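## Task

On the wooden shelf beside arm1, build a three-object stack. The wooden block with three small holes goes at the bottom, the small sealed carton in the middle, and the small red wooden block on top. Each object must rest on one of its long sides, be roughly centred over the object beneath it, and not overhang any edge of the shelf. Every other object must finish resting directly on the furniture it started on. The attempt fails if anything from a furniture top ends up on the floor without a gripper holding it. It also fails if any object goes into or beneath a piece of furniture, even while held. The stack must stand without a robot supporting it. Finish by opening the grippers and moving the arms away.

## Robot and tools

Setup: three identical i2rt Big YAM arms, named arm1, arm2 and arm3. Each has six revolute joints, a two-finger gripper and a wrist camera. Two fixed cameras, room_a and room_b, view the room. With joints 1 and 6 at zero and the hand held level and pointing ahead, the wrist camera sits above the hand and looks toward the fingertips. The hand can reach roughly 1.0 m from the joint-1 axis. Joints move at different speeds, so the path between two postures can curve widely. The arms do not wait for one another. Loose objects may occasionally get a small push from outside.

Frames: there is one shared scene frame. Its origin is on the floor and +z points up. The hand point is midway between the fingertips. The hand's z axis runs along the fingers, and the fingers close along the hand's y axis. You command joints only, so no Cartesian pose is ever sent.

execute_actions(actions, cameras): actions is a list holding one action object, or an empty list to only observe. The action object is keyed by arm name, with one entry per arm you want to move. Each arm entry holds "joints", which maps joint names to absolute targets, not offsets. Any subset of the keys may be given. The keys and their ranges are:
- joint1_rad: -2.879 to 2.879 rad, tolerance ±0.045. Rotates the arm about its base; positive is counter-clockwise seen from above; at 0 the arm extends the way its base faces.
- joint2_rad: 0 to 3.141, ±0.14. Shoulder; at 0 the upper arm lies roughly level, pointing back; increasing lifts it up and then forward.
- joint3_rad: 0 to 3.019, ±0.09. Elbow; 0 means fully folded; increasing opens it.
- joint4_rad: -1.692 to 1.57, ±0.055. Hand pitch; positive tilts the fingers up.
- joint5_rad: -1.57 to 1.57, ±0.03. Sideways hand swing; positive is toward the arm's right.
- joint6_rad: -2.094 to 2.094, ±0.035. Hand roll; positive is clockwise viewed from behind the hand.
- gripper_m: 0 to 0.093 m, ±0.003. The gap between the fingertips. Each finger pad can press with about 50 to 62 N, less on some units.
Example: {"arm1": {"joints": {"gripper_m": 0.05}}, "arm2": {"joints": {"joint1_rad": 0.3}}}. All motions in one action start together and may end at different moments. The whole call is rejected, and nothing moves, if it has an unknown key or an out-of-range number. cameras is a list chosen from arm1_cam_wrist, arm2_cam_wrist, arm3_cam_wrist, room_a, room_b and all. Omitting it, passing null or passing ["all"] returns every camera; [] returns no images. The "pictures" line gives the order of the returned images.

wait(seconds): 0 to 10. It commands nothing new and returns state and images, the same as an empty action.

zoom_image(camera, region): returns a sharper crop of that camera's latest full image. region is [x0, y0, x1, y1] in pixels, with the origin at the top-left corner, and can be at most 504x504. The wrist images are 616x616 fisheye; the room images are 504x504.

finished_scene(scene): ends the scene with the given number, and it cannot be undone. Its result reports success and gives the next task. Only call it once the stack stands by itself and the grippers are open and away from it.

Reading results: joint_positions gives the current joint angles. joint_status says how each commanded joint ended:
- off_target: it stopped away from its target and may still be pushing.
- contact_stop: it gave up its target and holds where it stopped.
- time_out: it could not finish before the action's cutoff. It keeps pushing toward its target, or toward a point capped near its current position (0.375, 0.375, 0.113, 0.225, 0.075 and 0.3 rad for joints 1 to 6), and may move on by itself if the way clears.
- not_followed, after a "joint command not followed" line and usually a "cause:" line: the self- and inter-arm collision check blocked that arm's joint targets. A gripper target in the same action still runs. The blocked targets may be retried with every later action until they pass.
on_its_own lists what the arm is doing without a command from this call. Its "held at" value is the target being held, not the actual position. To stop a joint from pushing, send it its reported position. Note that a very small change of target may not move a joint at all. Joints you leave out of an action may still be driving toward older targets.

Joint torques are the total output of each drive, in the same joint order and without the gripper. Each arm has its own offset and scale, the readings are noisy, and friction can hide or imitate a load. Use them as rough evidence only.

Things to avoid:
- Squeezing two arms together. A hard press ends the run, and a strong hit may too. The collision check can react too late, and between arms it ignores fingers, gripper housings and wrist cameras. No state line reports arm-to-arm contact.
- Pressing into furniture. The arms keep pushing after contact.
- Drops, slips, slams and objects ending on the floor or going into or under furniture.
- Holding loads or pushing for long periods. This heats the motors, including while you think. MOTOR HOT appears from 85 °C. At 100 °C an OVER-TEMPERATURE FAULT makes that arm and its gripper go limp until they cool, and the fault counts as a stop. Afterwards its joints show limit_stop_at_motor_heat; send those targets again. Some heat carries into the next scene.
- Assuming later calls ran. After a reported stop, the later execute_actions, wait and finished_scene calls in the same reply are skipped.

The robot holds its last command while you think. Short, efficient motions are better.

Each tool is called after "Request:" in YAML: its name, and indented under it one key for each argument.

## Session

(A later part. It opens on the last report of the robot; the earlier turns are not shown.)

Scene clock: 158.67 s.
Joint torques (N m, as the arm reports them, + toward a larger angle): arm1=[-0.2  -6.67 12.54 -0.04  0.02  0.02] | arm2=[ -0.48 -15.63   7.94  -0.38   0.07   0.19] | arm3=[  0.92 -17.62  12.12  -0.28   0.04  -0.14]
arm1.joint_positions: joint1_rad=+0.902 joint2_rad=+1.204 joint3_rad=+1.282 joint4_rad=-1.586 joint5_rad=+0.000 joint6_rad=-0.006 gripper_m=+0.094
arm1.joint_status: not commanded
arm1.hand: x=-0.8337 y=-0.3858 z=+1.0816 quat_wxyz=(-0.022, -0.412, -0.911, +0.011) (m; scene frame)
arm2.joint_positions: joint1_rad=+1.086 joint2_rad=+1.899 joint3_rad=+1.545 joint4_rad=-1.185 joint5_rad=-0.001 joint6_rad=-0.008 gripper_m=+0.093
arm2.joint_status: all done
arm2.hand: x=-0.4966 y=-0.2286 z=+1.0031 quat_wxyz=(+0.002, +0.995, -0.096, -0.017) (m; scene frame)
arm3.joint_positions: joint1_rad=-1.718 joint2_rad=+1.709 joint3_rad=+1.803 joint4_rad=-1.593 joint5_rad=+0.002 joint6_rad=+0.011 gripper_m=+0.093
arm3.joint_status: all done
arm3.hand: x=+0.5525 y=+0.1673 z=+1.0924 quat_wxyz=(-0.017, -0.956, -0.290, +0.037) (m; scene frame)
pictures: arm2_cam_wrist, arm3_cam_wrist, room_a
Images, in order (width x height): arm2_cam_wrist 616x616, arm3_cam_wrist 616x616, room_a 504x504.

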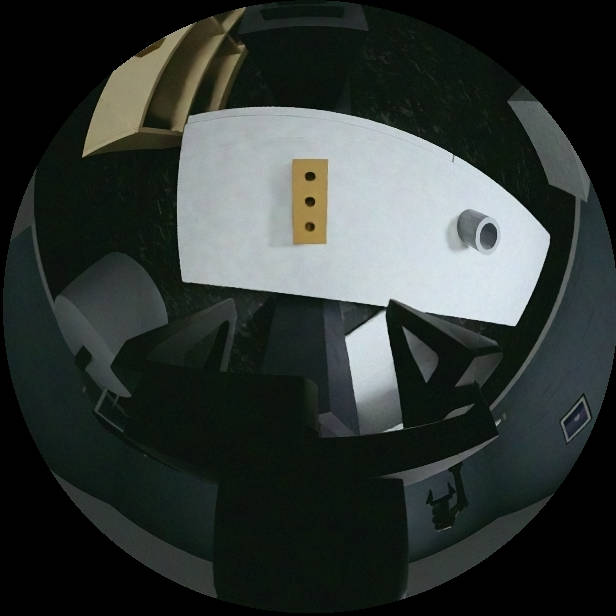

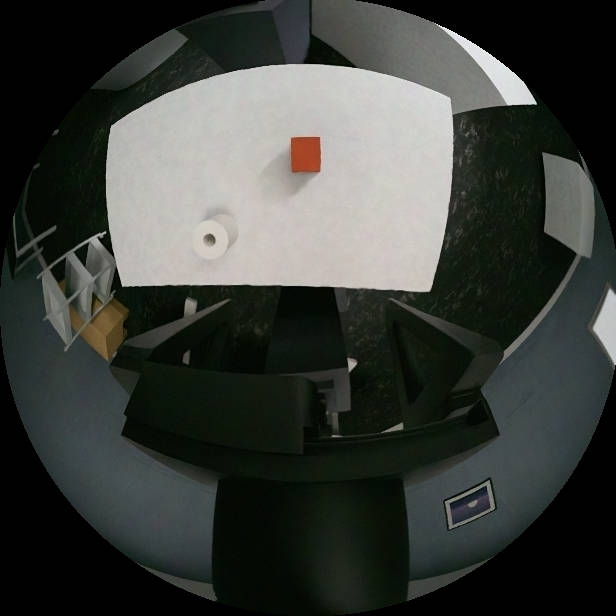

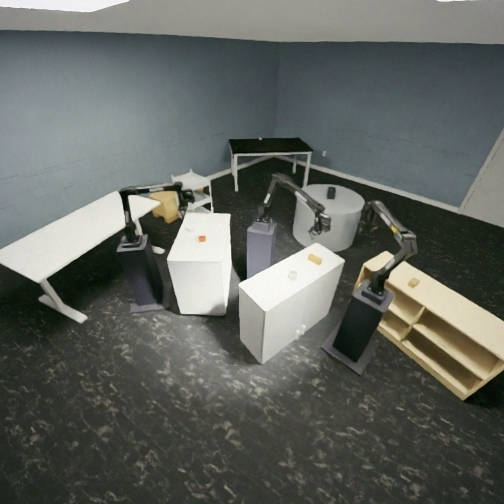

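Request:
execute_actions:
  actions:
    - {"arm1":{"joints":{"joint1_rad":1.586,"joint2_rad":1.79,"joint3_rad":1.44,"joint4_rad":-1.175,"joint6_rad":0.03}},"arm2":{"joints":{"joint1_rad":-1.0,"joint2_rad":2.07,"joint3_rad":1.52,"joint4_rad":-0.985,"joint6_rad":0.28}},"arm3":{"joints":{"joint1_rad":0.0,"joint2_rad":1.0,"joint3_rad":1.2}}}
  cameras: ["arm1_cam_wrist","arm2_cam_wrist","room_a"]

Scene clock: 184.03 s.
Joint torques (N m, as the arm reports them, + toward a larger angle): arm1=[ -0.33 -14.99  11.45   0.9    0.05   0.03] | arm2=[  0.23 -19.29   5.77   0.37   0.04   0.18] | arm3=[ 0.47 -5.6   9.82 -0.08  0.18 -0.12]
arm1.joint_positions: joint1_rad=+1.592 joint2_rad=+1.793 joint3_rad=+1.427 joint4_rad=-1.186 joint5_rad=-0.001 joint6_rad=+0.023 gripper_m=+0.094
arm1.joint_status: all done
arm1.hand: x=-0.5367 y=-0.2115 z=+0.8896 quat_wxyz=(-0.004, -0.095, -0.995, -0.003) (m; scene frame)
arm2.joint_positions: joint1_rad=-1.003 joint2_rad=+2.101 joint3_rad=+1.525 joint4_rad=-0.988 joint5_rad=+0.000 joint6_rad=+0.273 gripper_m=+0.093
arm2.joint_status: all done
arm2.hand: x=+0.4578 y=+0.1022 z=+0.8792 quat_wxyz=(-0.001, +0.285, -0.958, +0.000) (m; scene frame)
arm3.joint_positions: joint1_rad=-0.006 joint2_rad=+0.995 joint3_rad=+1.209 joint4_rad=-1.592 joint5_rad=-0.001 joint6_rad=+0.010 gripper_m=+0.093
arm3.joint_status: all done
arm3.hand: x=+1.1956 y=+0.2557 z=+1.1290 quat_wxyz=(-0.091, -0.405, -0.909, +0.044) (m; scene frame)
pictures: arm1_cam_wrist, arm2_cam_wrist, room_a
Images, in order (width x height): arm1_cam_wrist 616x616, arm2_cam_wrist 616x616, room_a 504x504.

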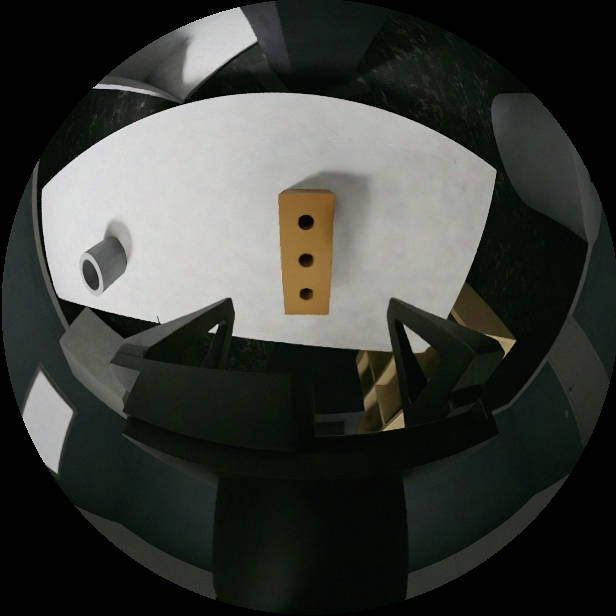

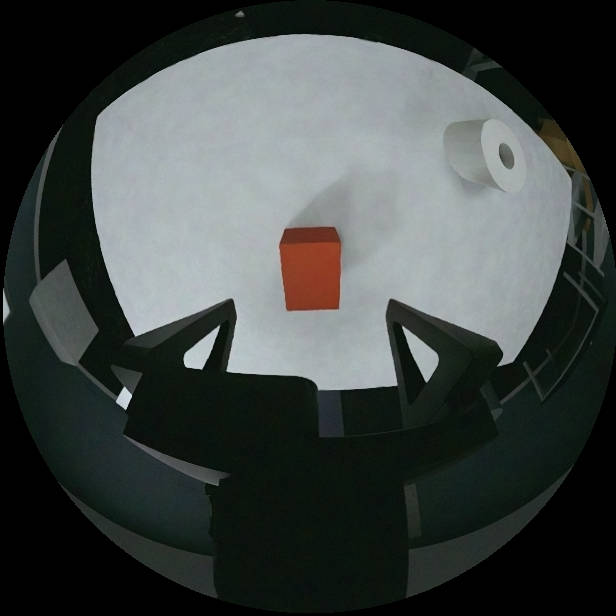

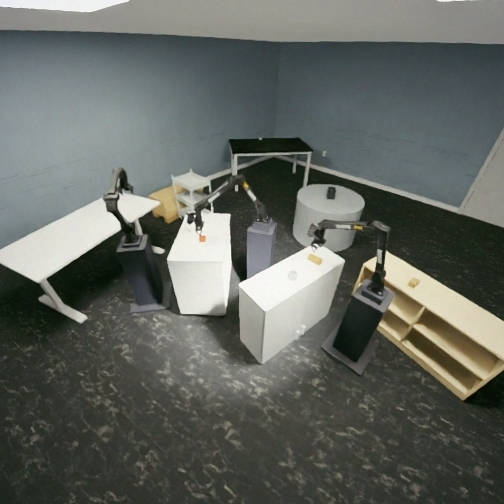

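Request:
execute_actions:
  actions:
    - {"arm1":{"joints":{"joint1_rad":1.6,"joint2_rad":1.905,"joint3_rad":1.316,"joint4_rad":-0.955}},"arm2":{"joints":{"joint2_rad":2.182,"joint3_rad":1.469,"joint4_rad":-0.833}}}
  cameras: ["arm1_cam_wrist","arm2_cam_wrist"]

Scene clock: 195.17 s.
Joint torques (N m, as the arm reports them, + toward a larger angle): arm1=[  0.85 -15.66  10.05   1.     0.05   0.03] | arm2=[ -0.28 -17.46   5.28   1.07   0.04   0.16] | arm3=[ 0.48 -5.61  9.82 -0.09  0.18 -0.12]
arm1.joint_positions: joint1_rad=+1.592 joint2_rad=+1.910 joint3_rad=+1.305 joint4_rad=-0.969 joint5_rad=-0.001 joint6_rad=+0.023 gripper_m=+0.094
arm1.joint_status: all done
arm1.hand: x=-0.5451 y=-0.2094 z=+0.7891 quat_wxyz=(+0.007, -0.095, -0.995, -0.004) (m; scene frame)
arm2.joint_positions: joint1_rad=-1.003 joint2_rad=+2.187 joint3_rad=+1.471 joint4_rad=-0.850 joint5_rad=+0.000 joint6_rad=+0.273 gripper_m=+0.093
arm2.joint_status: all done
arm2.hand: x=+0.4520 y=+0.0953 z=+0.8136 quat_wxyz=(+0.000, +0.285, -0.958, +0.001) (m; scene frame)
arm3.joint_positions: joint1_rad=-0.006 joint2_rad=+0.995 joint3_rad=+1.209 joint4_rad=-1.592 joint5_rad=-0.001 joint6_rad=+0.010 gripper_m=+0.093
arm3.joint_status: not commanded
arm3.hand: x=+1.1956 y=+0.2557 z=+1.1290 quat_wxyz=(-0.091, -0.405, -0.909, +0.044) (m; scene frame)
pictures: arm1_cam_wrist, arm2_cam_wrist
Images, in order (width x height): arm1_cam_wrist 616x616, arm2_cam_wrist 616x616.

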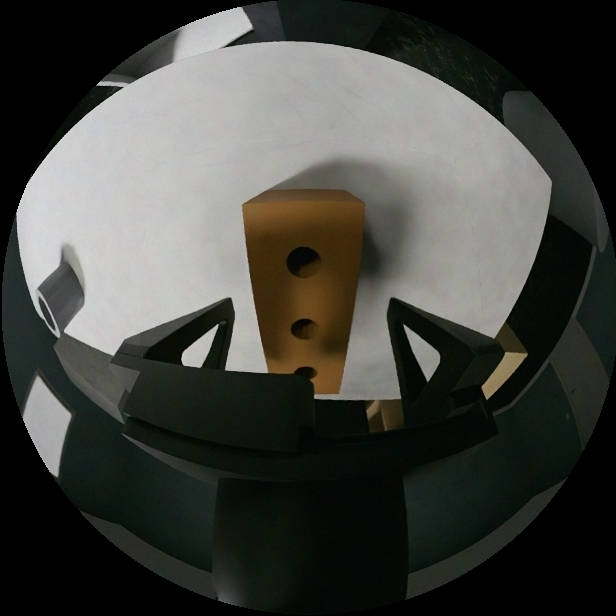

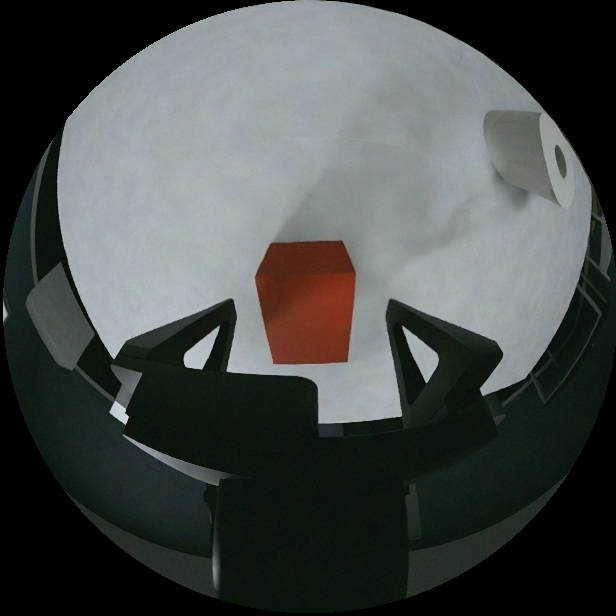

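Request:
execute_actions:
  actions:
    - {"arm1":{"joints":{"gripper_m":0.02}},"arm2":{"joints":{"joint3_rad":1.44,"joint4_rad":-0.805}}}
  cameras: ["arm2_cam_wrist"]

Scene clock: 203.43 s.
Joint torques (N m, as the arm reports them, + toward a larger angle): arm1=[  0.82 -15.62  10.05   0.97   0.06   0.02] | arm2=[ -0.07 -17.69   4.92   0.98   0.04   0.16] | arm3=[ 0.44 -5.63  9.83 -0.09  0.18 -0.12]
arm1.joint_positions: joint1_rad=+1.592 joint2_rad=+1.910 joint3_rad=+1.305 joint4_rad=-0.969 joint5_rad=-0.001 joint6_rad=+0.024 gripper_m=+0.045
arm1.joint_status: gripper_m off_target (ended at +0.044, target +0.020)
arm1.hand: x=-0.5449 y=-0.2092 z=+0.7891 quat_wxyz=(+0.007, -0.095, -0.995, -0.004) (m; scene frame)
arm2.joint_positions: joint1_rad=-1.003 joint2_rad=+2.187 joint3_rad=+1.446 joint4_rad=-0.822 joint5_rad=+0.000 joint6_rad=+0.273 gripper_m=+0.093
arm2.joint_status: all done
arm2.hand: x=+0.4482 y=+0.0910 z=+0.8066 quat_wxyz=(-0.001, +0.285, -0.958, +0.000) (m; scene frame)
arm3.joint_positions: joint1_rad=-0.006 joint2_rad=+0.995 joint3_rad=+1.209 joint4_rad=-1.592 joint5_rad=-0.001 joint6_rad=+0.010 gripper_m=+0.093
arm3.joint_status: not commanded
arm3.hand: x=+1.1956 y=+0.2557 z=+1.1290 quat_wxyz=(-0.091, -0.405, -0.909, +0.044) (m; scene frame)
pictures: arm2_cam_wrist
Images, in order (width x height): arm2_cam_wrist 616x616.

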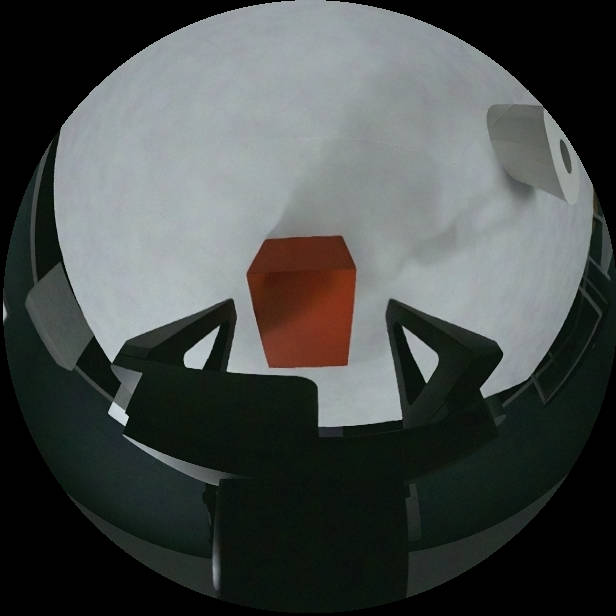

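Request:
execute_actions:
  actions:
    - {"arm1":{"joints":{"joint1_rad":-0.695,"joint2_rad":1.85,"joint3_rad":1.51,"joint4_rad":-1.2,"joint6_rad":0}},"arm2":{"joints":{"gripper_m":0.02}}}
  cameras: ["arm1_cam_wrist","arm2_cam_wrist"]

Request:
execute_actions:
  actions:
    - {"arm1":{"joints":{"joint2_rad":2.14,"joint4_rad":-0.89}},"arm2":{"joints":{"joint1_rad":1.083,"joint2_rad":1.95,"joint3_rad":1.56,"joint4_rad":-1.17,"joint6_rad":0}}}
  cameras: ["arm1_cam_wrist","arm2_cam_wrist","room_a"]

Scene clock: 221.83 s.
Joint torques (N m, as the arm reports them, + toward a larger angle): arm1=[  0.7  -15.91  12.18  -0.08  -0.08  -0.07] | arm2=[ -0.18 -17.54   4.89   1.12   0.05   0.16] | arm3=[ 0.47 -5.64  9.83 -0.09  0.18 -0.12]
arm1.joint_positions: joint1_rad=-0.705 joint2_rad=+1.855 joint3_rad=+1.489 joint4_rad=-1.187 joint5_rad=+0.002 joint6_rad=+0.006 gripper_m=+0.045
arm1.joint_status: all done
arm1.hand: x=-1.4941 y=-0.4700 z=+0.8874 quat_wxyz=(+0.004, -0.944, -0.330, +0.012) (m; scene frame)
arm2.joint_positions: joint1_rad=-1.003 joint2_rad=+2.187 joint3_rad=+1.446 joint4_rad=-0.822 joint5_rad=-0.001 joint6_rad=+0.273 gripper_m=+0.045
arm2.joint_status: gripper_m off_target (ended at +0.045, target +0.020)
arm2.hand: x=+0.4482 y=+0.0911 z=+0.8066 quat_wxyz=(-0.001, +0.285, -0.959, +0.000) (m; scene frame)
arm3.joint_positions: joint1_rad=-0.006 joint2_rad=+0.995 joint3_rad=+1.209 joint4_rad=-1.592 joint5_rad=-0.001 joint6_rad=+0.010 gripper_m=+0.093
arm3.joint_status: not commanded
arm3.hand: x=+1.1956 y=+0.2557 z=+1.1290 quat_wxyz=(-0.091, -0.405, -0.909, +0.044) (m; scene frame)
pictures: arm1_cam_wrist, arm2_cam_wrist
Images, in order (width x height): arm1_cam_wrist 616x616, arm2_cam_wrist 616x616.

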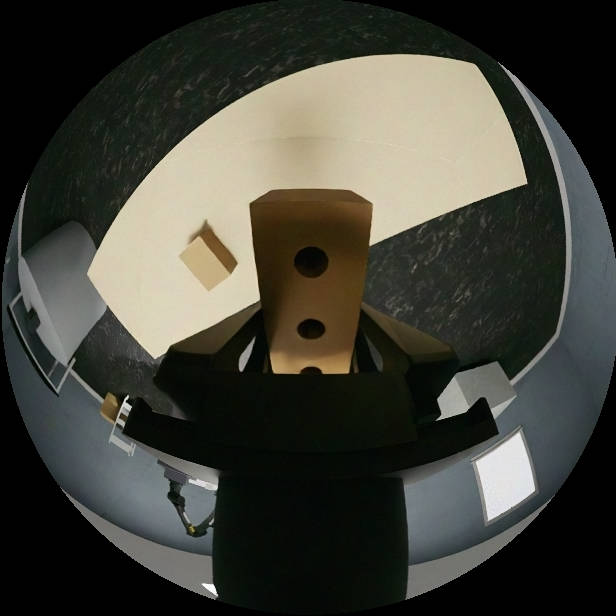

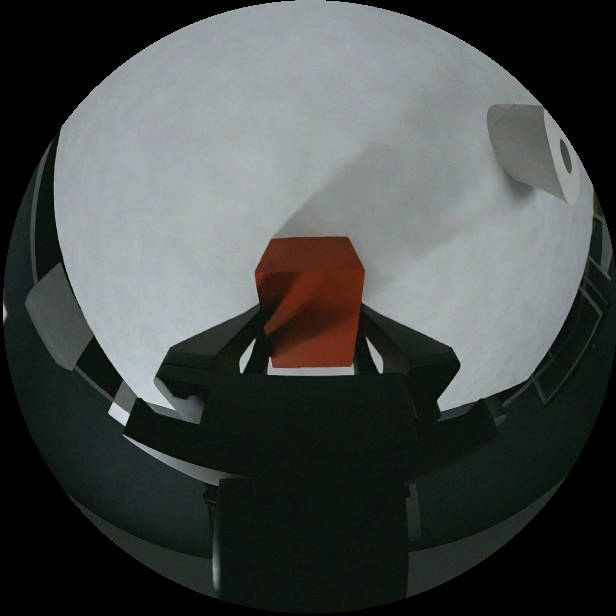

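Scene clock: 224.13 s.
Joint torques (N m, as the arm reports them, + toward a larger angle): arm1=[  0.48 -19.16  10.91   1.01  -0.08  -0.07] | arm2=[ -0.48 -16.52   7.43  -0.47   0.04   0.01] | arm3=[ 0.48 -5.59  9.82 -0.09  0.18 -0.12]
arm1.joint_positions: joint1_rad=-0.705 joint2_rad=+2.154 joint3_rad=+1.486 joint4_rad=-0.904 joint5_rad=+0.002 joint6_rad=+0.006 gripper_m=+0.045
arm1.joint_status: all done
arm1.hand: x=-1.5210 y=-0.4889 z=+0.7221 quat_wxyz=(+0.007, -0.944, -0.330, +0.004) (m; scene frame)
arm2.joint_positions: joint1_rad=+1.087 joint2_rad=+1.960 joint3_rad=+1.551 joint4_rad=-1.155 joint5_rad=+0.000 joint6_rad=+0.008 gripper_m=+0.044
arm2.joint_status: all done
arm2.hand: x=-0.5025 y=-0.2279 z=+0.9713 quat_wxyz=(+0.003, +0.995, -0.104, -0.004) (m; scene frame)
arm3.joint_positions: joint1_rad=-0.006 joint2_rad=+0.995 joint3_rad=+1.209 joint4_rad=-1.592 joint5_rad=-0.001 joint6_rad=+0.010 gripper_m=+0.093
arm3.joint_status: not commanded
arm3.hand: x=+1.1956 y=+0.2557 z=+1.1290 quat_wxyz=(-0.091, -0.405, -0.909, +0.044) (m; scene frame)
pictures: arm1_cam_wrist, arm2_cam_wrist, room_a
Images, in order (width x height): arm1_cam_wrist 616x616, arm2_cam_wrist 616x616, room_a 504x504.

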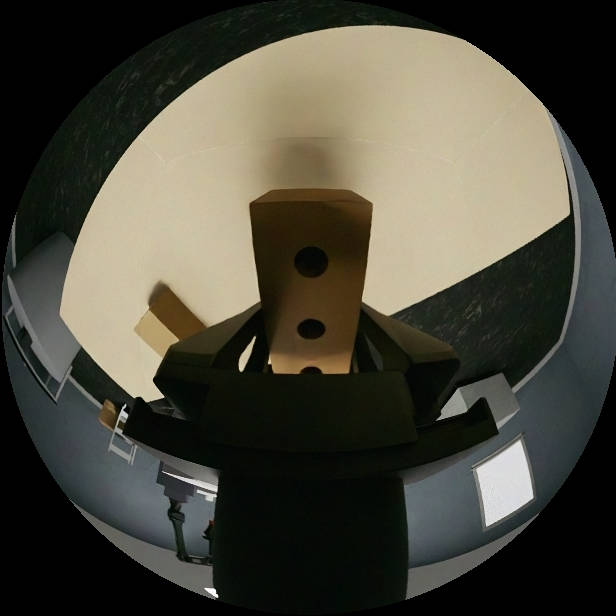

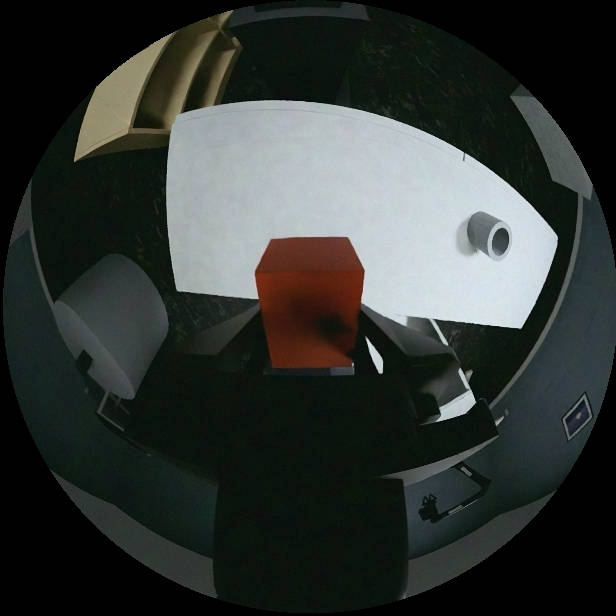

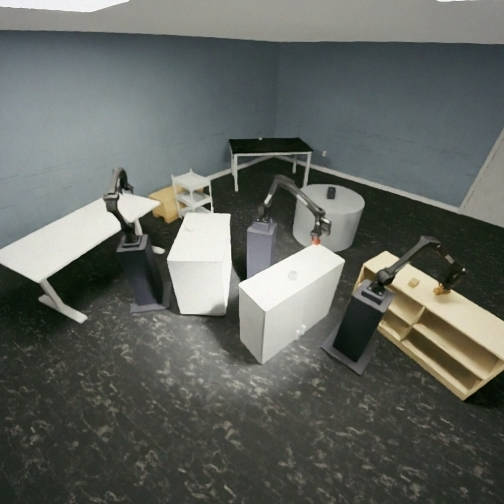

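Request:
execute_actions:
  actions:
    - {"arm1":{"joints":{"joint2_rad":2.26,"joint4_rad":-0.772}},"arm2":{"joints":{"joint2_rad":2.23,"joint4_rad":-0.845}}}
  cameras: ["arm1_cam_wrist","arm2_cam_wrist"]

Scene clock: 240.17 s.
Joint torques (N m, as the arm reports them, + toward a larger angle): arm1=[  0.48 -19.31  10.14   0.98  -0.08  -0.07] | arm2=[ -0.3  -20.06   6.12   0.97   0.04   0.02] | arm3=[ 0.47 -5.58  9.82 -0.08  0.18 -0.12]
arm1.joint_positions: joint1_rad=-0.705 joint2_rad=+2.269 joint3_rad=+1.486 joint4_rad=-0.786 joint5_rad=+0.002 joint6_rad=+0.006 gripper_m=+0.045
arm1.joint_status: all done
arm1.hand: x=-1.5232 y=-0.4896 z=+0.6569 quat_wxyz=(+0.006, -0.944, -0.330, +0.005) (m; scene frame)
arm2.joint_positions: joint1_rad=+1.087 joint2_rad=+2.261 joint3_rad=+1.551 joint4_rad=-0.862 joint5_rad=-0.001 joint6_rad=+0.006 gripper_m=+0.044
arm2.joint_status: all done
arm2.hand: x=-0.5266 y=-0.2241 z=+0.7982 quat_wxyz=(+0.003, +0.995, -0.103, +0.000) (m; scene frame)
arm3.joint_positions: joint1_rad=-0.006 joint2_rad=+0.995 joint3_rad=+1.209 joint4_rad=-1.592 joint5_rad=-0.001 joint6_rad=+0.010 gripper_m=+0.093
arm3.joint_status: not commanded
arm3.hand: x=+1.1956 y=+0.2557 z=+1.1290 quat_wxyz=(-0.091, -0.405, -0.909, +0.044) (m; scene frame)
pictures: arm1_cam_wrist, arm2_cam_wrist
Images, in order (width x height): arm1_cam_wrist 616x616, arm2_cam_wrist 616x616.

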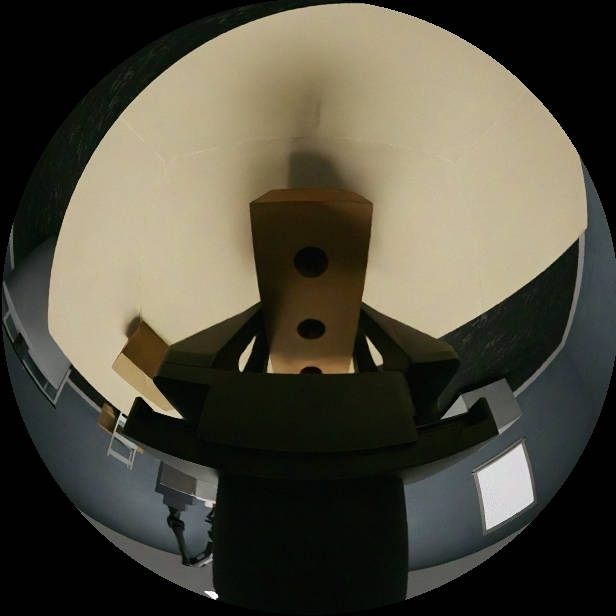

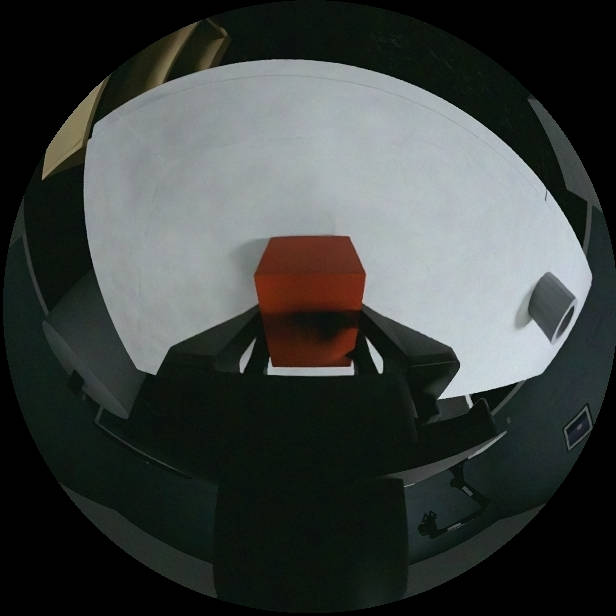

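Request:
execute_actions:
  actions:
    - {"arm1":{"joints":{"joint2_rad":2.315}},"arm2":{"joints":{"joint2_rad":2.295}}}
  cameras: ["arm1_cam_wrist","arm2_cam_wrist"]

Scene clock: 246.27 s.
Joint torques (N m, as the arm reports them, + toward a larger angle): arm1=[  0.52 -17.39   9.79   0.79  -0.04  -0.07] | arm2=[ -0.53 -17.01   6.12   0.89   0.03  -0.02] | arm3=[ 0.47 -5.61  9.83 -0.09  0.18 -0.12]
arm1.joint_positions: joint1_rad=-0.705 joint2_rad=+2.301 joint3_rad=+1.487 joint4_rad=-0.782 joint5_rad=+0.002 joint6_rad=+0.006 gripper_m=+0.045
arm1.joint_status: all done
arm1.hand: x=-1.5175 y=-0.4848 z=+0.6390 quat_wxyz=(+0.011, -0.944, -0.330, -0.008) (m; scene frame)
arm2.joint_positions: joint1_rad=+1.087 joint2_rad=+2.278 joint3_rad=+1.551 joint4_rad=-0.859 joint5_rad=-0.001 joint6_rad=+0.006 gripper_m=+0.044
arm2.joint_status: all done
arm2.hand: x=-0.5231 y=-0.2248 z=+0.7882 quat_wxyz=(+0.004, +0.995, -0.103, +0.007) (m; scene frame)
arm3.joint_positions: joint1_rad=-0.006 joint2_rad=+0.995 joint3_rad=+1.209 joint4_rad=-1.592 joint5_rad=-0.001 joint6_rad=+0.010 gripper_m=+0.093
arm3.joint_status: not commanded
arm3.hand: x=+1.1956 y=+0.2557 z=+1.1290 quat_wxyz=(-0.091, -0.405, -0.909, +0.044) (m; scene frame)
pictures: arm1_cam_wrist, arm2_cam_wrist
Images, in order (width x height): arm1_cam_wrist 616x616, arm2_cam_wrist 616x616.

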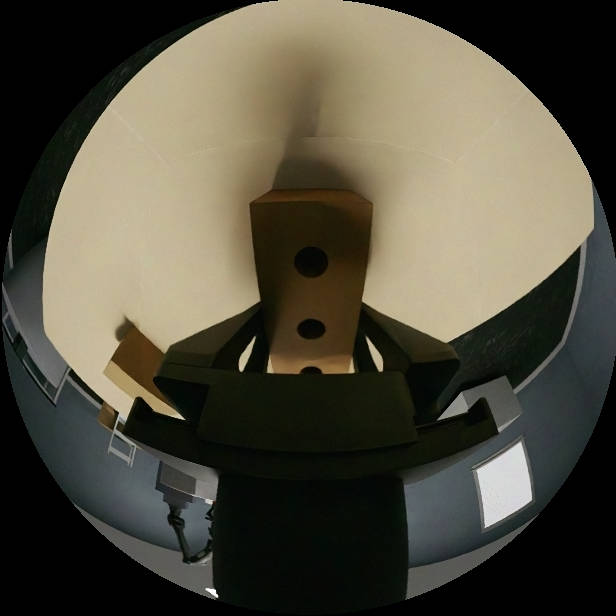

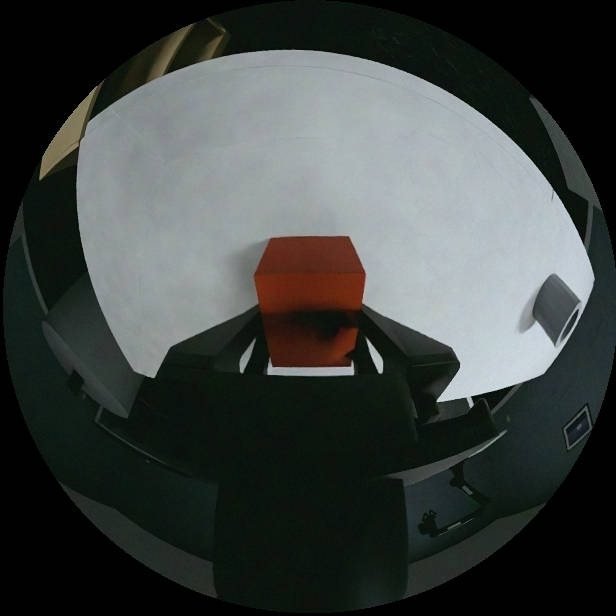

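Request:
execute_actions:
  actions:
    - {"arm1":{"joints":{"joint2_rad":2.29,"gripper_m":0.093}},"arm2":{"joints":{"joint2_rad":2.265,"gripper_m":0.093}}}
  cameras: ["arm1_cam_wrist","arm2_cam_wrist"]

Request:
execute_actions:
  actions:
    - {"arm1":{"joints":{"joint2_rad":2.0,"joint4_rad":-1.05}},"arm2":{"joints":{"joint2_rad":1.9,"joint4_rad":-1.2}}}
  cameras: ["arm1_cam_wrist"]

Request:
execute_actions:
  actions:
    - {"arm1":{"joints":{"joint1_rad":-0.348,"joint3_rad":1.275,"joint4_rad":-0.83,"joint6_rad":-0.23}},"arm2":{"joints":{"joint1_rad":-0.2,"joint2_rad":1.0,"joint3_rad":1.0}}}
  cameras: ["arm1_cam_wrist","room_a"]

Scene clock: 263.10 s.
Joint torques (N m, as the arm reports them, + toward a larger angle): arm1=[  0.51 -19.18   9.83   0.78  -0.04  -0.07] | arm2=[ -0.54 -18.7    6.06   0.77   0.06   0.  ] | arm3=[ 0.47 -5.64  9.83 -0.09  0.18 -0.12]
arm1.joint_positions: joint1_rad=-0.705 joint2_rad=+2.300 joint3_rad=+1.487 joint4_rad=-0.782 joint5_rad=+0.002 joint6_rad=+0.006 gripper_m=+0.093
arm1.joint_status: all done
arm1.hand: x=-1.5176 y=-0.4850 z=+0.6395 quat_wxyz=(+0.011, -0.944, -0.330, -0.008) (m; scene frame)
arm2.joint_positions: joint1_rad=+1.087 joint2_rad=+2.278 joint3_rad=+1.551 joint4_rad=-0.859 joint5_rad=-0.001 joint6_rad=+0.006 gripper_m=+0.093
arm2.joint_status: all done
arm2.hand: x=-0.5233 y=-0.2248 z=+0.7884 quat_wxyz=(+0.004, +0.995, -0.103, +0.007) (m; scene frame)
arm3.joint_positions: joint1_rad=-0.006 joint2_rad=+0.995 joint3_rad=+1.209 joint4_rad=-1.592 joint5_rad=-0.001 joint6_rad=+0.010 gripper_m=+0.093
arm3.joint_status: not commanded
arm3.hand: x=+1.1956 y=+0.2557 z=+1.1290 quat_wxyz=(-0.091, -0.405, -0.909, +0.044) (m; scene frame)
pictures: arm1_cam_wrist, arm2_cam_wrist
Images, in order (width x height): arm1_cam_wrist 616x616, arm2_cam_wrist 616x616.

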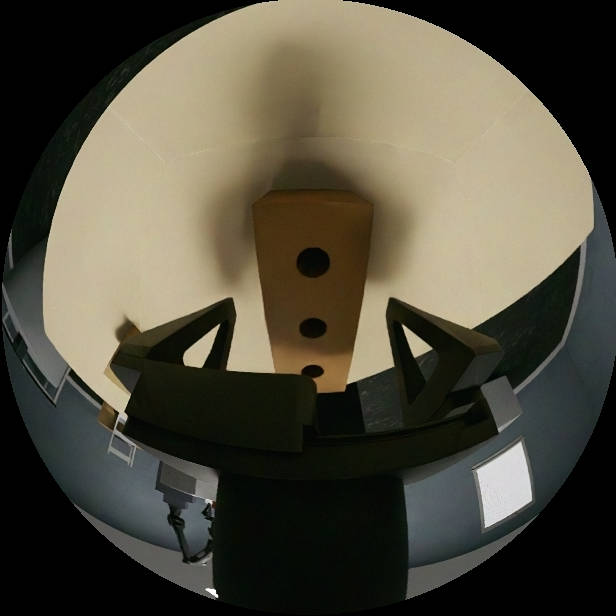

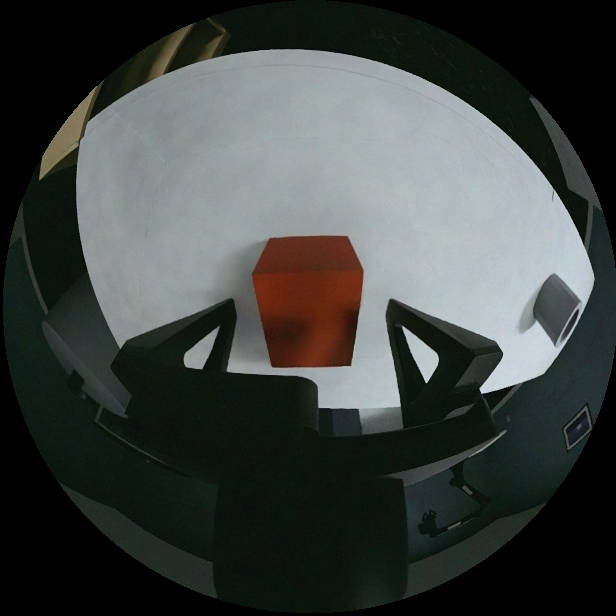

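Scene clock: 264.53 s.
Joint torques (N m, as the arm reports them, + toward a larger angle): arm1=[  0.5  -15.21  11.08  -0.03  -0.04  -0.07] | arm2=[ -0.68 -16.22   7.58  -0.26   0.05   0.  ] | arm3=[ 0.48 -5.6   9.83 -0.09  0.18 -0.12]
arm1.joint_positions: joint1_rad=-0.705 joint2_rad=+1.980 joint3_rad=+1.497 joint4_rad=-1.037 joint5_rad=+0.002 joint6_rad=+0.006 gripper_m=+0.093
arm1.joint_status: all done
arm1.hand: x=-1.5192 y=-0.4893 z=+0.8233 quat_wxyz=(-0.002, -0.944, -0.330, +0.028) (m; scene frame)
arm2.joint_positions: joint1_rad=+1.087 joint2_rad=+1.900 joint3_rad=+1.551 joint4_rad=-1.185 joint5_rad=-0.001 joint6_rad=+0.006 gripper_m=+0.093
arm2.joint_status: all done
arm2.hand: x=-0.4986 y=-0.2286 z=+1.0047 quat_wxyz=(+0.001, +0.994, -0.103, -0.019) (m; scene frame)
arm3.joint_positions: joint1_rad=-0.006 joint2_rad=+0.995 joint3_rad=+1.209 joint4_rad=-1.592 joint5_rad=-0.001 joint6_rad=+0.010 gripper_m=+0.093
arm3.joint_status: not commanded
arm3.hand: x=+1.1956 y=+0.2557 z=+1.1290 quat_wxyz=(-0.091, -0.405, -0.909, +0.044) (m; scene frame)
pictures: arm1_cam_wrist
Images, in order (width x height): arm1_cam_wrist 616x616.

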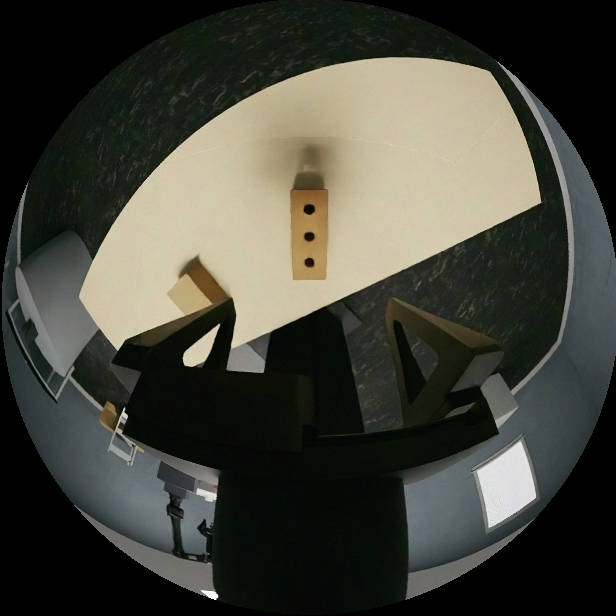

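Scene clock: 266.17 s.
Joint torques (N m, as the arm reports them, + toward a larger angle): arm1=[ -0.17 -14.8    8.67   1.07   0.09  -0.09] | arm2=[-0.42 -5.01  7.2   0.47  0.02  0.03] | arm3=[ 0.47 -5.62  9.83 -0.08  0.18 -0.12]
arm1.joint_positions: joint1_rad=-0.350 joint2_rad=+1.988 joint3_rad=+1.274 joint4_rad=-0.844 joint5_rad=-0.002 joint6_rad=-0.222 gripper_m=+0.093
arm1.joint_status: all done
arm1.hand: x=-1.3343 y=-0.5760 z=+0.7455 quat_wxyz=(+0.003, -0.809, -0.587, +0.007) (m; scene frame)
arm2.joint_positions: joint1_rad=-0.199 joint2_rad=+0.993 joint3_rad=+1.008 joint4_rad=-1.186 joint5_rad=+0.001 joint6_rad=+0.006 gripper_m=+0.093
arm2.joint_status: all done
arm2.hand: x=+0.0377 y=+0.0058 z=+1.1757 quat_wxyz=(-0.132, +0.720, -0.666, -0.146) (m; scene frame)
arm3.joint_positions: joint1_rad=-0.006 joint2_rad=+0.995 joint3_rad=+1.209 joint4_rad=-1.592 joint5_rad=-0.001 joint6_rad=+0.010 gripper_m=+0.093
arm3.joint_status: not commanded
arm3.hand: x=+1.1956 y=+0.2557 z=+1.1290 quat_wxyz=(-0.091, -0.405, -0.909, +0.044) (m; scene frame)
pictures: arm1_cam_wrist, room_a
Images, in order (width x height): arm1_cam_wrist 616x616, room_a 504x504.

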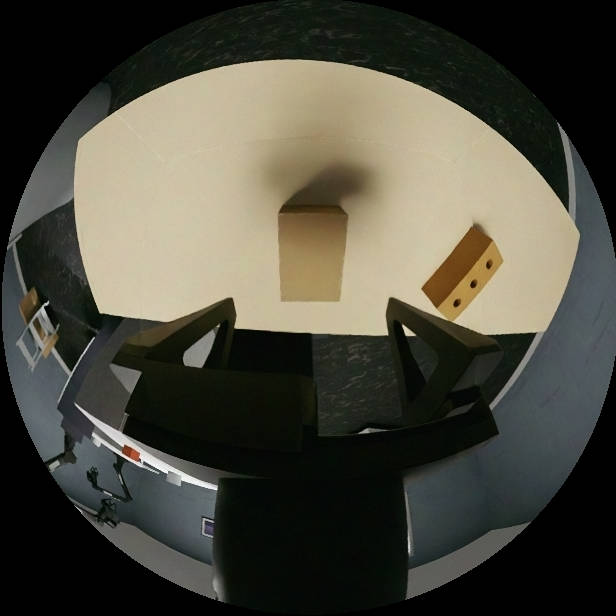

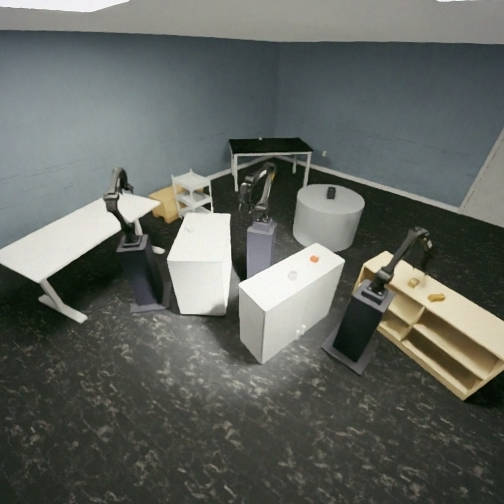

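Request:
execute_actions:
  actions: []

Scene clock: 299.23 s.
Joint torques (N m, as the arm reports them, + toward a larger angle): arm1=[ -0.13 -14.63   8.66   1.04   0.08  -0.09] | arm2=[-0.48 -5.26  7.15  0.44  0.02  0.02] | arm3=[ 0.47 -5.63  9.83 -0.08  0.18 -0.12]
arm1.joint_positions: joint1_rad=-0.350 joint2_rad=+1.988 joint3_rad=+1.274 joint4_rad=-0.844 joint5_rad=-0.002 joint6_rad=-0.222 gripper_m=+0.093
arm1.joint_status: all done
arm1.hand: x=-1.3343 y=-0.5760 z=+0.7455 quat_wxyz=(+0.003, -0.809, -0.587, +0.007) (m; scene frame)
arm2.joint_positions: joint1_rad=-0.199 joint2_rad=+0.993 joint3_rad=+1.008 joint4_rad=-1.186 joint5_rad=+0.001 joint6_rad=+0.006 gripper_m=+0.093
arm2.joint_status: all done
arm2.hand: x=+0.0377 y=+0.0058 z=+1.1757 quat_wxyz=(-0.132, +0.720, -0.666, -0.146) (m; scene frame)
arm3.joint_positions: joint1_rad=-0.006 joint2_rad=+0.995 joint3_rad=+1.209 joint4_rad=-1.592 joint5_rad=-0.001 joint6_rad=+0.010 gripper_m=+0.093
arm3.joint_status: not commanded
arm3.hand: x=+1.1956 y=+0.2557 z=+1.1290 quat_wxyz=(-0.091, -0.405, -0.909, +0.044) (m; scene frame)
pictures: arm1_cam_wrist, arm2_cam_wrist, arm3_cam_wrist, room_a, room_b
Images, in order (width x height): arm1_cam_wrist 616x616, arm2_cam_wrist 616x616, arm3_cam_wrist 616x616, room_a 504x504, room_b 504x504.

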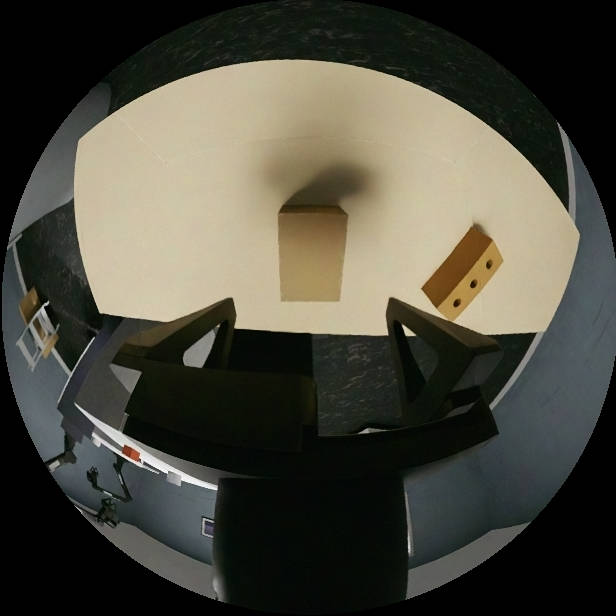

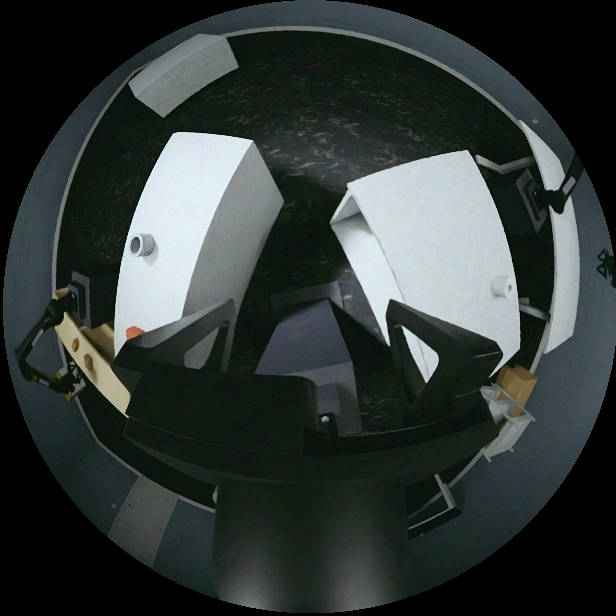

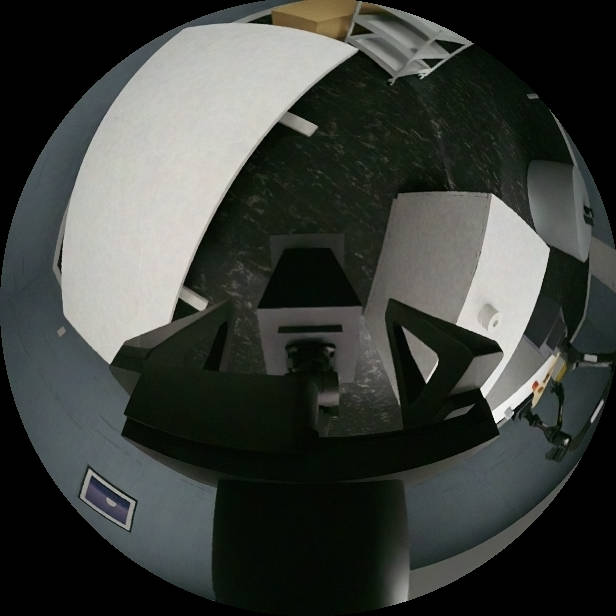

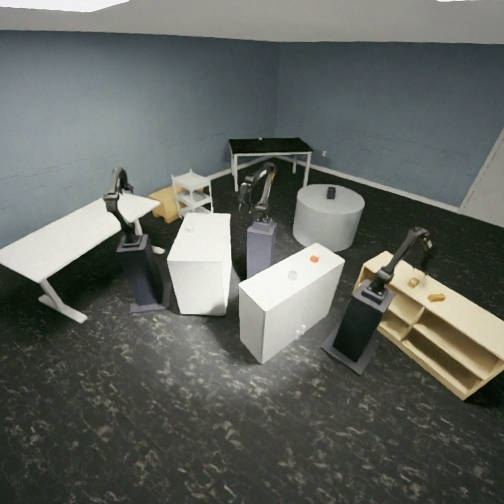

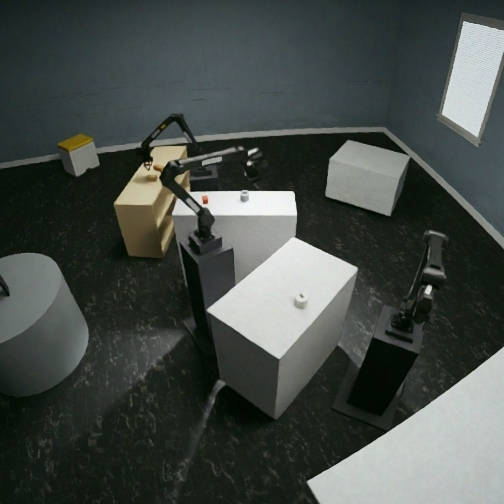

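Request:
execute_actions:
  actions:
    - {"arm1":{"joints":{"joint2_rad":2.17,"joint3_rad":1.25,"joint4_rad":-0.62,"joint6_rad":-0.2}}}
  cameras: ["arm1_cam_wrist"]

Scene clock: 306.57 s.
Joint torques (N m, as the arm reports them, + toward a larger angle): arm1=[ -0.1  -16.65   7.71   1.04   0.09   0.04] | arm2=[-0.22 -5.3   7.3   0.45  0.   -0.01] | arm3=[ 0.49 -5.63  9.83 -0.08  0.18 -0.12]
arm1.joint_positions: joint1_rad=-0.350 joint2_rad=+2.174 joint3_rad=+1.240 joint4_rad=-0.635 joint5_rad=-0.002 joint6_rad=-0.208 gripper_m=+0.093
arm1.joint_status: all done
arm1.hand: x=-1.3309 y=-0.5676 z=+0.6432 quat_wxyz=(+0.005, -0.813, -0.582, +0.002) (m; scene frame)
arm2.joint_positions: joint1_rad=-0.199 joint2_rad=+0.993 joint3_rad=+1.008 joint4_rad=-1.186 joint5_rad=+0.001 joint6_rad=+0.006 gripper_m=+0.093
arm2.joint_status: not commanded
arm2.hand: x=+0.0377 y=+0.0058 z=+1.1757 quat_wxyz=(-0.132, +0.720, -0.666, -0.146) (m; scene frame)
arm3.joint_positions: joint1_rad=-0.006 joint2_rad=+0.995 joint3_rad=+1.209 joint4_rad=-1.592 joint5_rad=-0.001 joint6_rad=+0.010 gripper_m=+0.093
arm3.joint_status: not commanded
arm3.hand: x=+1.1956 y=+0.2557 z=+1.1290 quat_wxyz=(-0.091, -0.405, -0.909, +0.044) (m; scene frame)
pictures: arm1_cam_wrist
Images, in order (width x height): arm1_cam_wrist 616x616.

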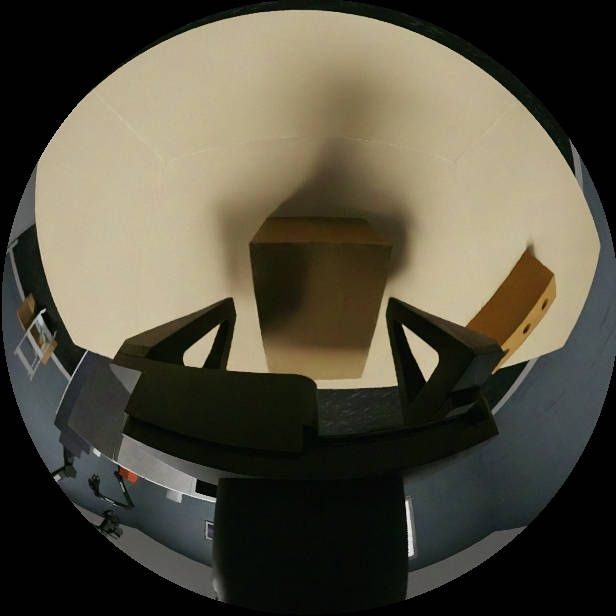

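Request:
execute_actions:
  actions:
    - {"arm1":{"joints":{"gripper_m":0.035}}}
  cameras: []

Request:
execute_actions:
  actions:
    - {"arm1":{"joints":{"joint2_rad":2.0,"joint3_rad":1.3,"joint4_rad":-0.87}}}
  cameras: ["arm1_cam_wrist"]

Scene clock: 312.37 s.
Joint torques (N m, as the arm reports them, + toward a larger angle): arm1=[ -0.11 -16.56   7.73   0.99   0.04   0.03] | arm2=[-0.4  -4.76  7.34  0.32 -0.02  0.01] | arm3=[ 0.49 -5.62  9.83 -0.09  0.18 -0.12]
arm1.joint_positions: joint1_rad=-0.350 joint2_rad=+2.174 joint3_rad=+1.240 joint4_rad=-0.633 joint5_rad=-0.001 joint6_rad=-0.207 gripper_m=+0.059
arm1.joint_status: gripper_m off_target (ended at +0.059, target +0.035)
arm1.hand: x=-1.3312 y=-0.5679 z=+0.6432 quat_wxyz=(+0.005, -0.814, -0.581, +0.003) (m; scene frame)
arm2.joint_positions: joint1_rad=-0.199 joint2_rad=+0.993 joint3_rad=+1.008 joint4_rad=-1.186 joint5_rad=+0.001 joint6_rad=+0.006 gripper_m=+0.093
arm2.joint_status: not commanded
arm2.hand: x=+0.0377 y=+0.0058 z=+1.1757 quat_wxyz=(-0.132, +0.720, -0.666, -0.146) (m; scene frame)
arm3.joint_positions: joint1_rad=-0.006 joint2_rad=+0.995 joint3_rad=+1.209 joint4_rad=-1.592 joint5_rad=-0.001 joint6_rad=+0.010 gripper_m=+0.093
arm3.joint_status: not commanded
arm3.hand: x=+1.1956 y=+0.2557 z=+1.1290 quat_wxyz=(-0.091, -0.405, -0.909, +0.044) (m; scene frame)
pictures: none
No camera images: the call's "cameras" was empty. Leave "cameras" out to get every camera's image.

Scene clock: 313.40 s.
Joint torques (N m, as the arm reports them, + toward a larger angle): arm1=[ -0.08 -14.07  10.33  -0.1    0.04   0.03] | arm2=[-0.43 -5.33  7.18  0.4   0.01  0.03] | arm3=[ 0.49 -5.64  9.83 -0.09  0.18 -0.12]
arm1.joint_positions: joint1_rad=-0.350 joint2_rad=+1.981 joint3_rad=+1.280 joint4_rad=-0.857 joint5_rad=-0.001 joint6_rad=-0.207 gripper_m=+0.059
arm1.joint_status: all done
arm1.hand: x=-1.3349 y=-0.5769 z=+0.7508 quat_wxyz=(+0.003, -0.814, -0.581, +0.007) (m; scene frame)
arm2.joint_positions: joint1_rad=-0.199 joint2_rad=+0.993 joint3_rad=+1.008 joint4_rad=-1.186 joint5_rad=+0.001 joint6_rad=+0.006 gripper_m=+0.093
arm2.joint_status: not commanded
arm2.hand: x=+0.0377 y=+0.0058 z=+1.1757 quat_wxyz=(-0.132, +0.720, -0.666, -0.146) (m; scene frame)
arm3.joint_positions: joint1_rad=-0.006 joint2_rad=+0.995 joint3_rad=+1.209 joint4_rad=-1.592 joint5_rad=-0.001 joint6_rad=+0.010 gripper_m=+0.093
arm3.joint_status: not commanded
arm3.hand: x=+1.1956 y=+0.2557 z=+1.1290 quat_wxyz=(-0.091, -0.405, -0.909, +0.044) (m; scene frame)
pictures: arm1_cam_wrist
Images, in order (width x height): arm1_cam_wrist 616x616.

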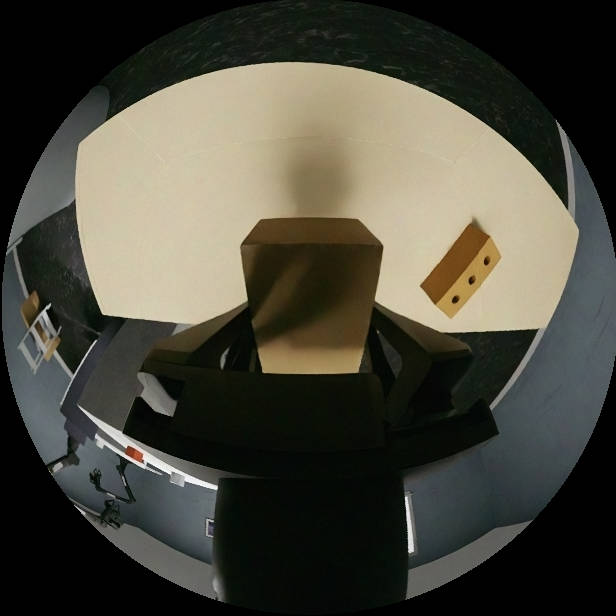

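Request:
execute_actions:
  actions:
    - {"arm1":{"joints":{"joint1_rad":-0.712,"joint2_rad":2.09,"joint3_rad":1.485,"joint4_rad":-0.945,"joint6_rad":0.012}}}
  cameras: ["arm1_cam_wrist"]

Scene clock: 320.80 s.
Joint torques (N m, as the arm reports them, + toward a larger angle): arm1=[ -0.78 -17.58  11.33  -0.1   -0.02   0.05] | arm2=[-0.14 -5.32  7.26  0.38 -0.01  0.02] | arm3=[ 0.46 -5.62  9.83 -0.09  0.18 -0.12]
arm1.joint_positions: joint1_rad=-0.706 joint2_rad=+2.092 joint3_rad=+1.459 joint4_rad=-0.932 joint5_rad=+0.001 joint6_rad=+0.004 gripper_m=+0.059
arm1.joint_status: all done
arm1.hand: x=-1.5146 y=-0.4836 z=+0.7480 quat_wxyz=(+0.005, -0.944, -0.330, +0.006) (m; scene frame)
arm2.joint_positions: joint1_rad=-0.199 joint2_rad=+0.993 joint3_rad=+1.008 joint4_rad=-1.186 joint5_rad=+0.001 joint6_rad=+0.006 gripper_m=+0.093
arm2.joint_status: not commanded
arm2.hand: x=+0.0377 y=+0.0058 z=+1.1757 quat_wxyz=(-0.132, +0.720, -0.666, -0.146) (m; scene frame)
arm3.joint_positions: joint1_rad=-0.006 joint2_rad=+0.995 joint3_rad=+1.209 joint4_rad=-1.592 joint5_rad=-0.001 joint6_rad=+0.010 gripper_m=+0.093
arm3.joint_status: not commanded
arm3.hand: x=+1.1956 y=+0.2557 z=+1.1290 quat_wxyz=(-0.091, -0.405, -0.909, +0.044) (m; scene frame)
pictures: arm1_cam_wrist
Images, in order (width x height): arm1_cam_wrist 616x616.

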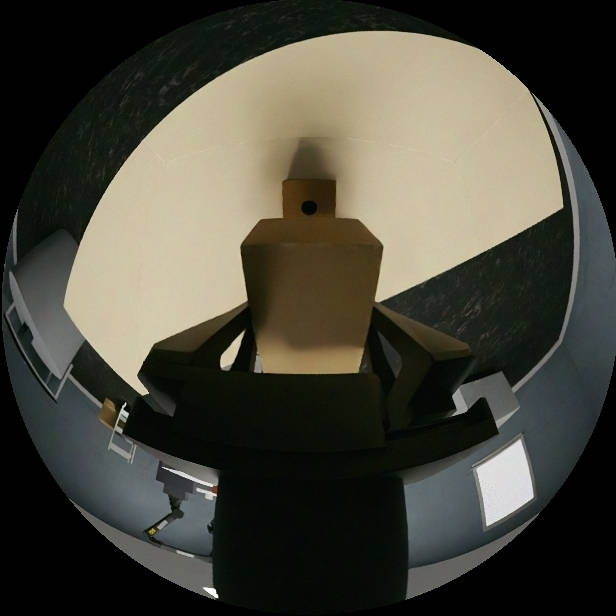

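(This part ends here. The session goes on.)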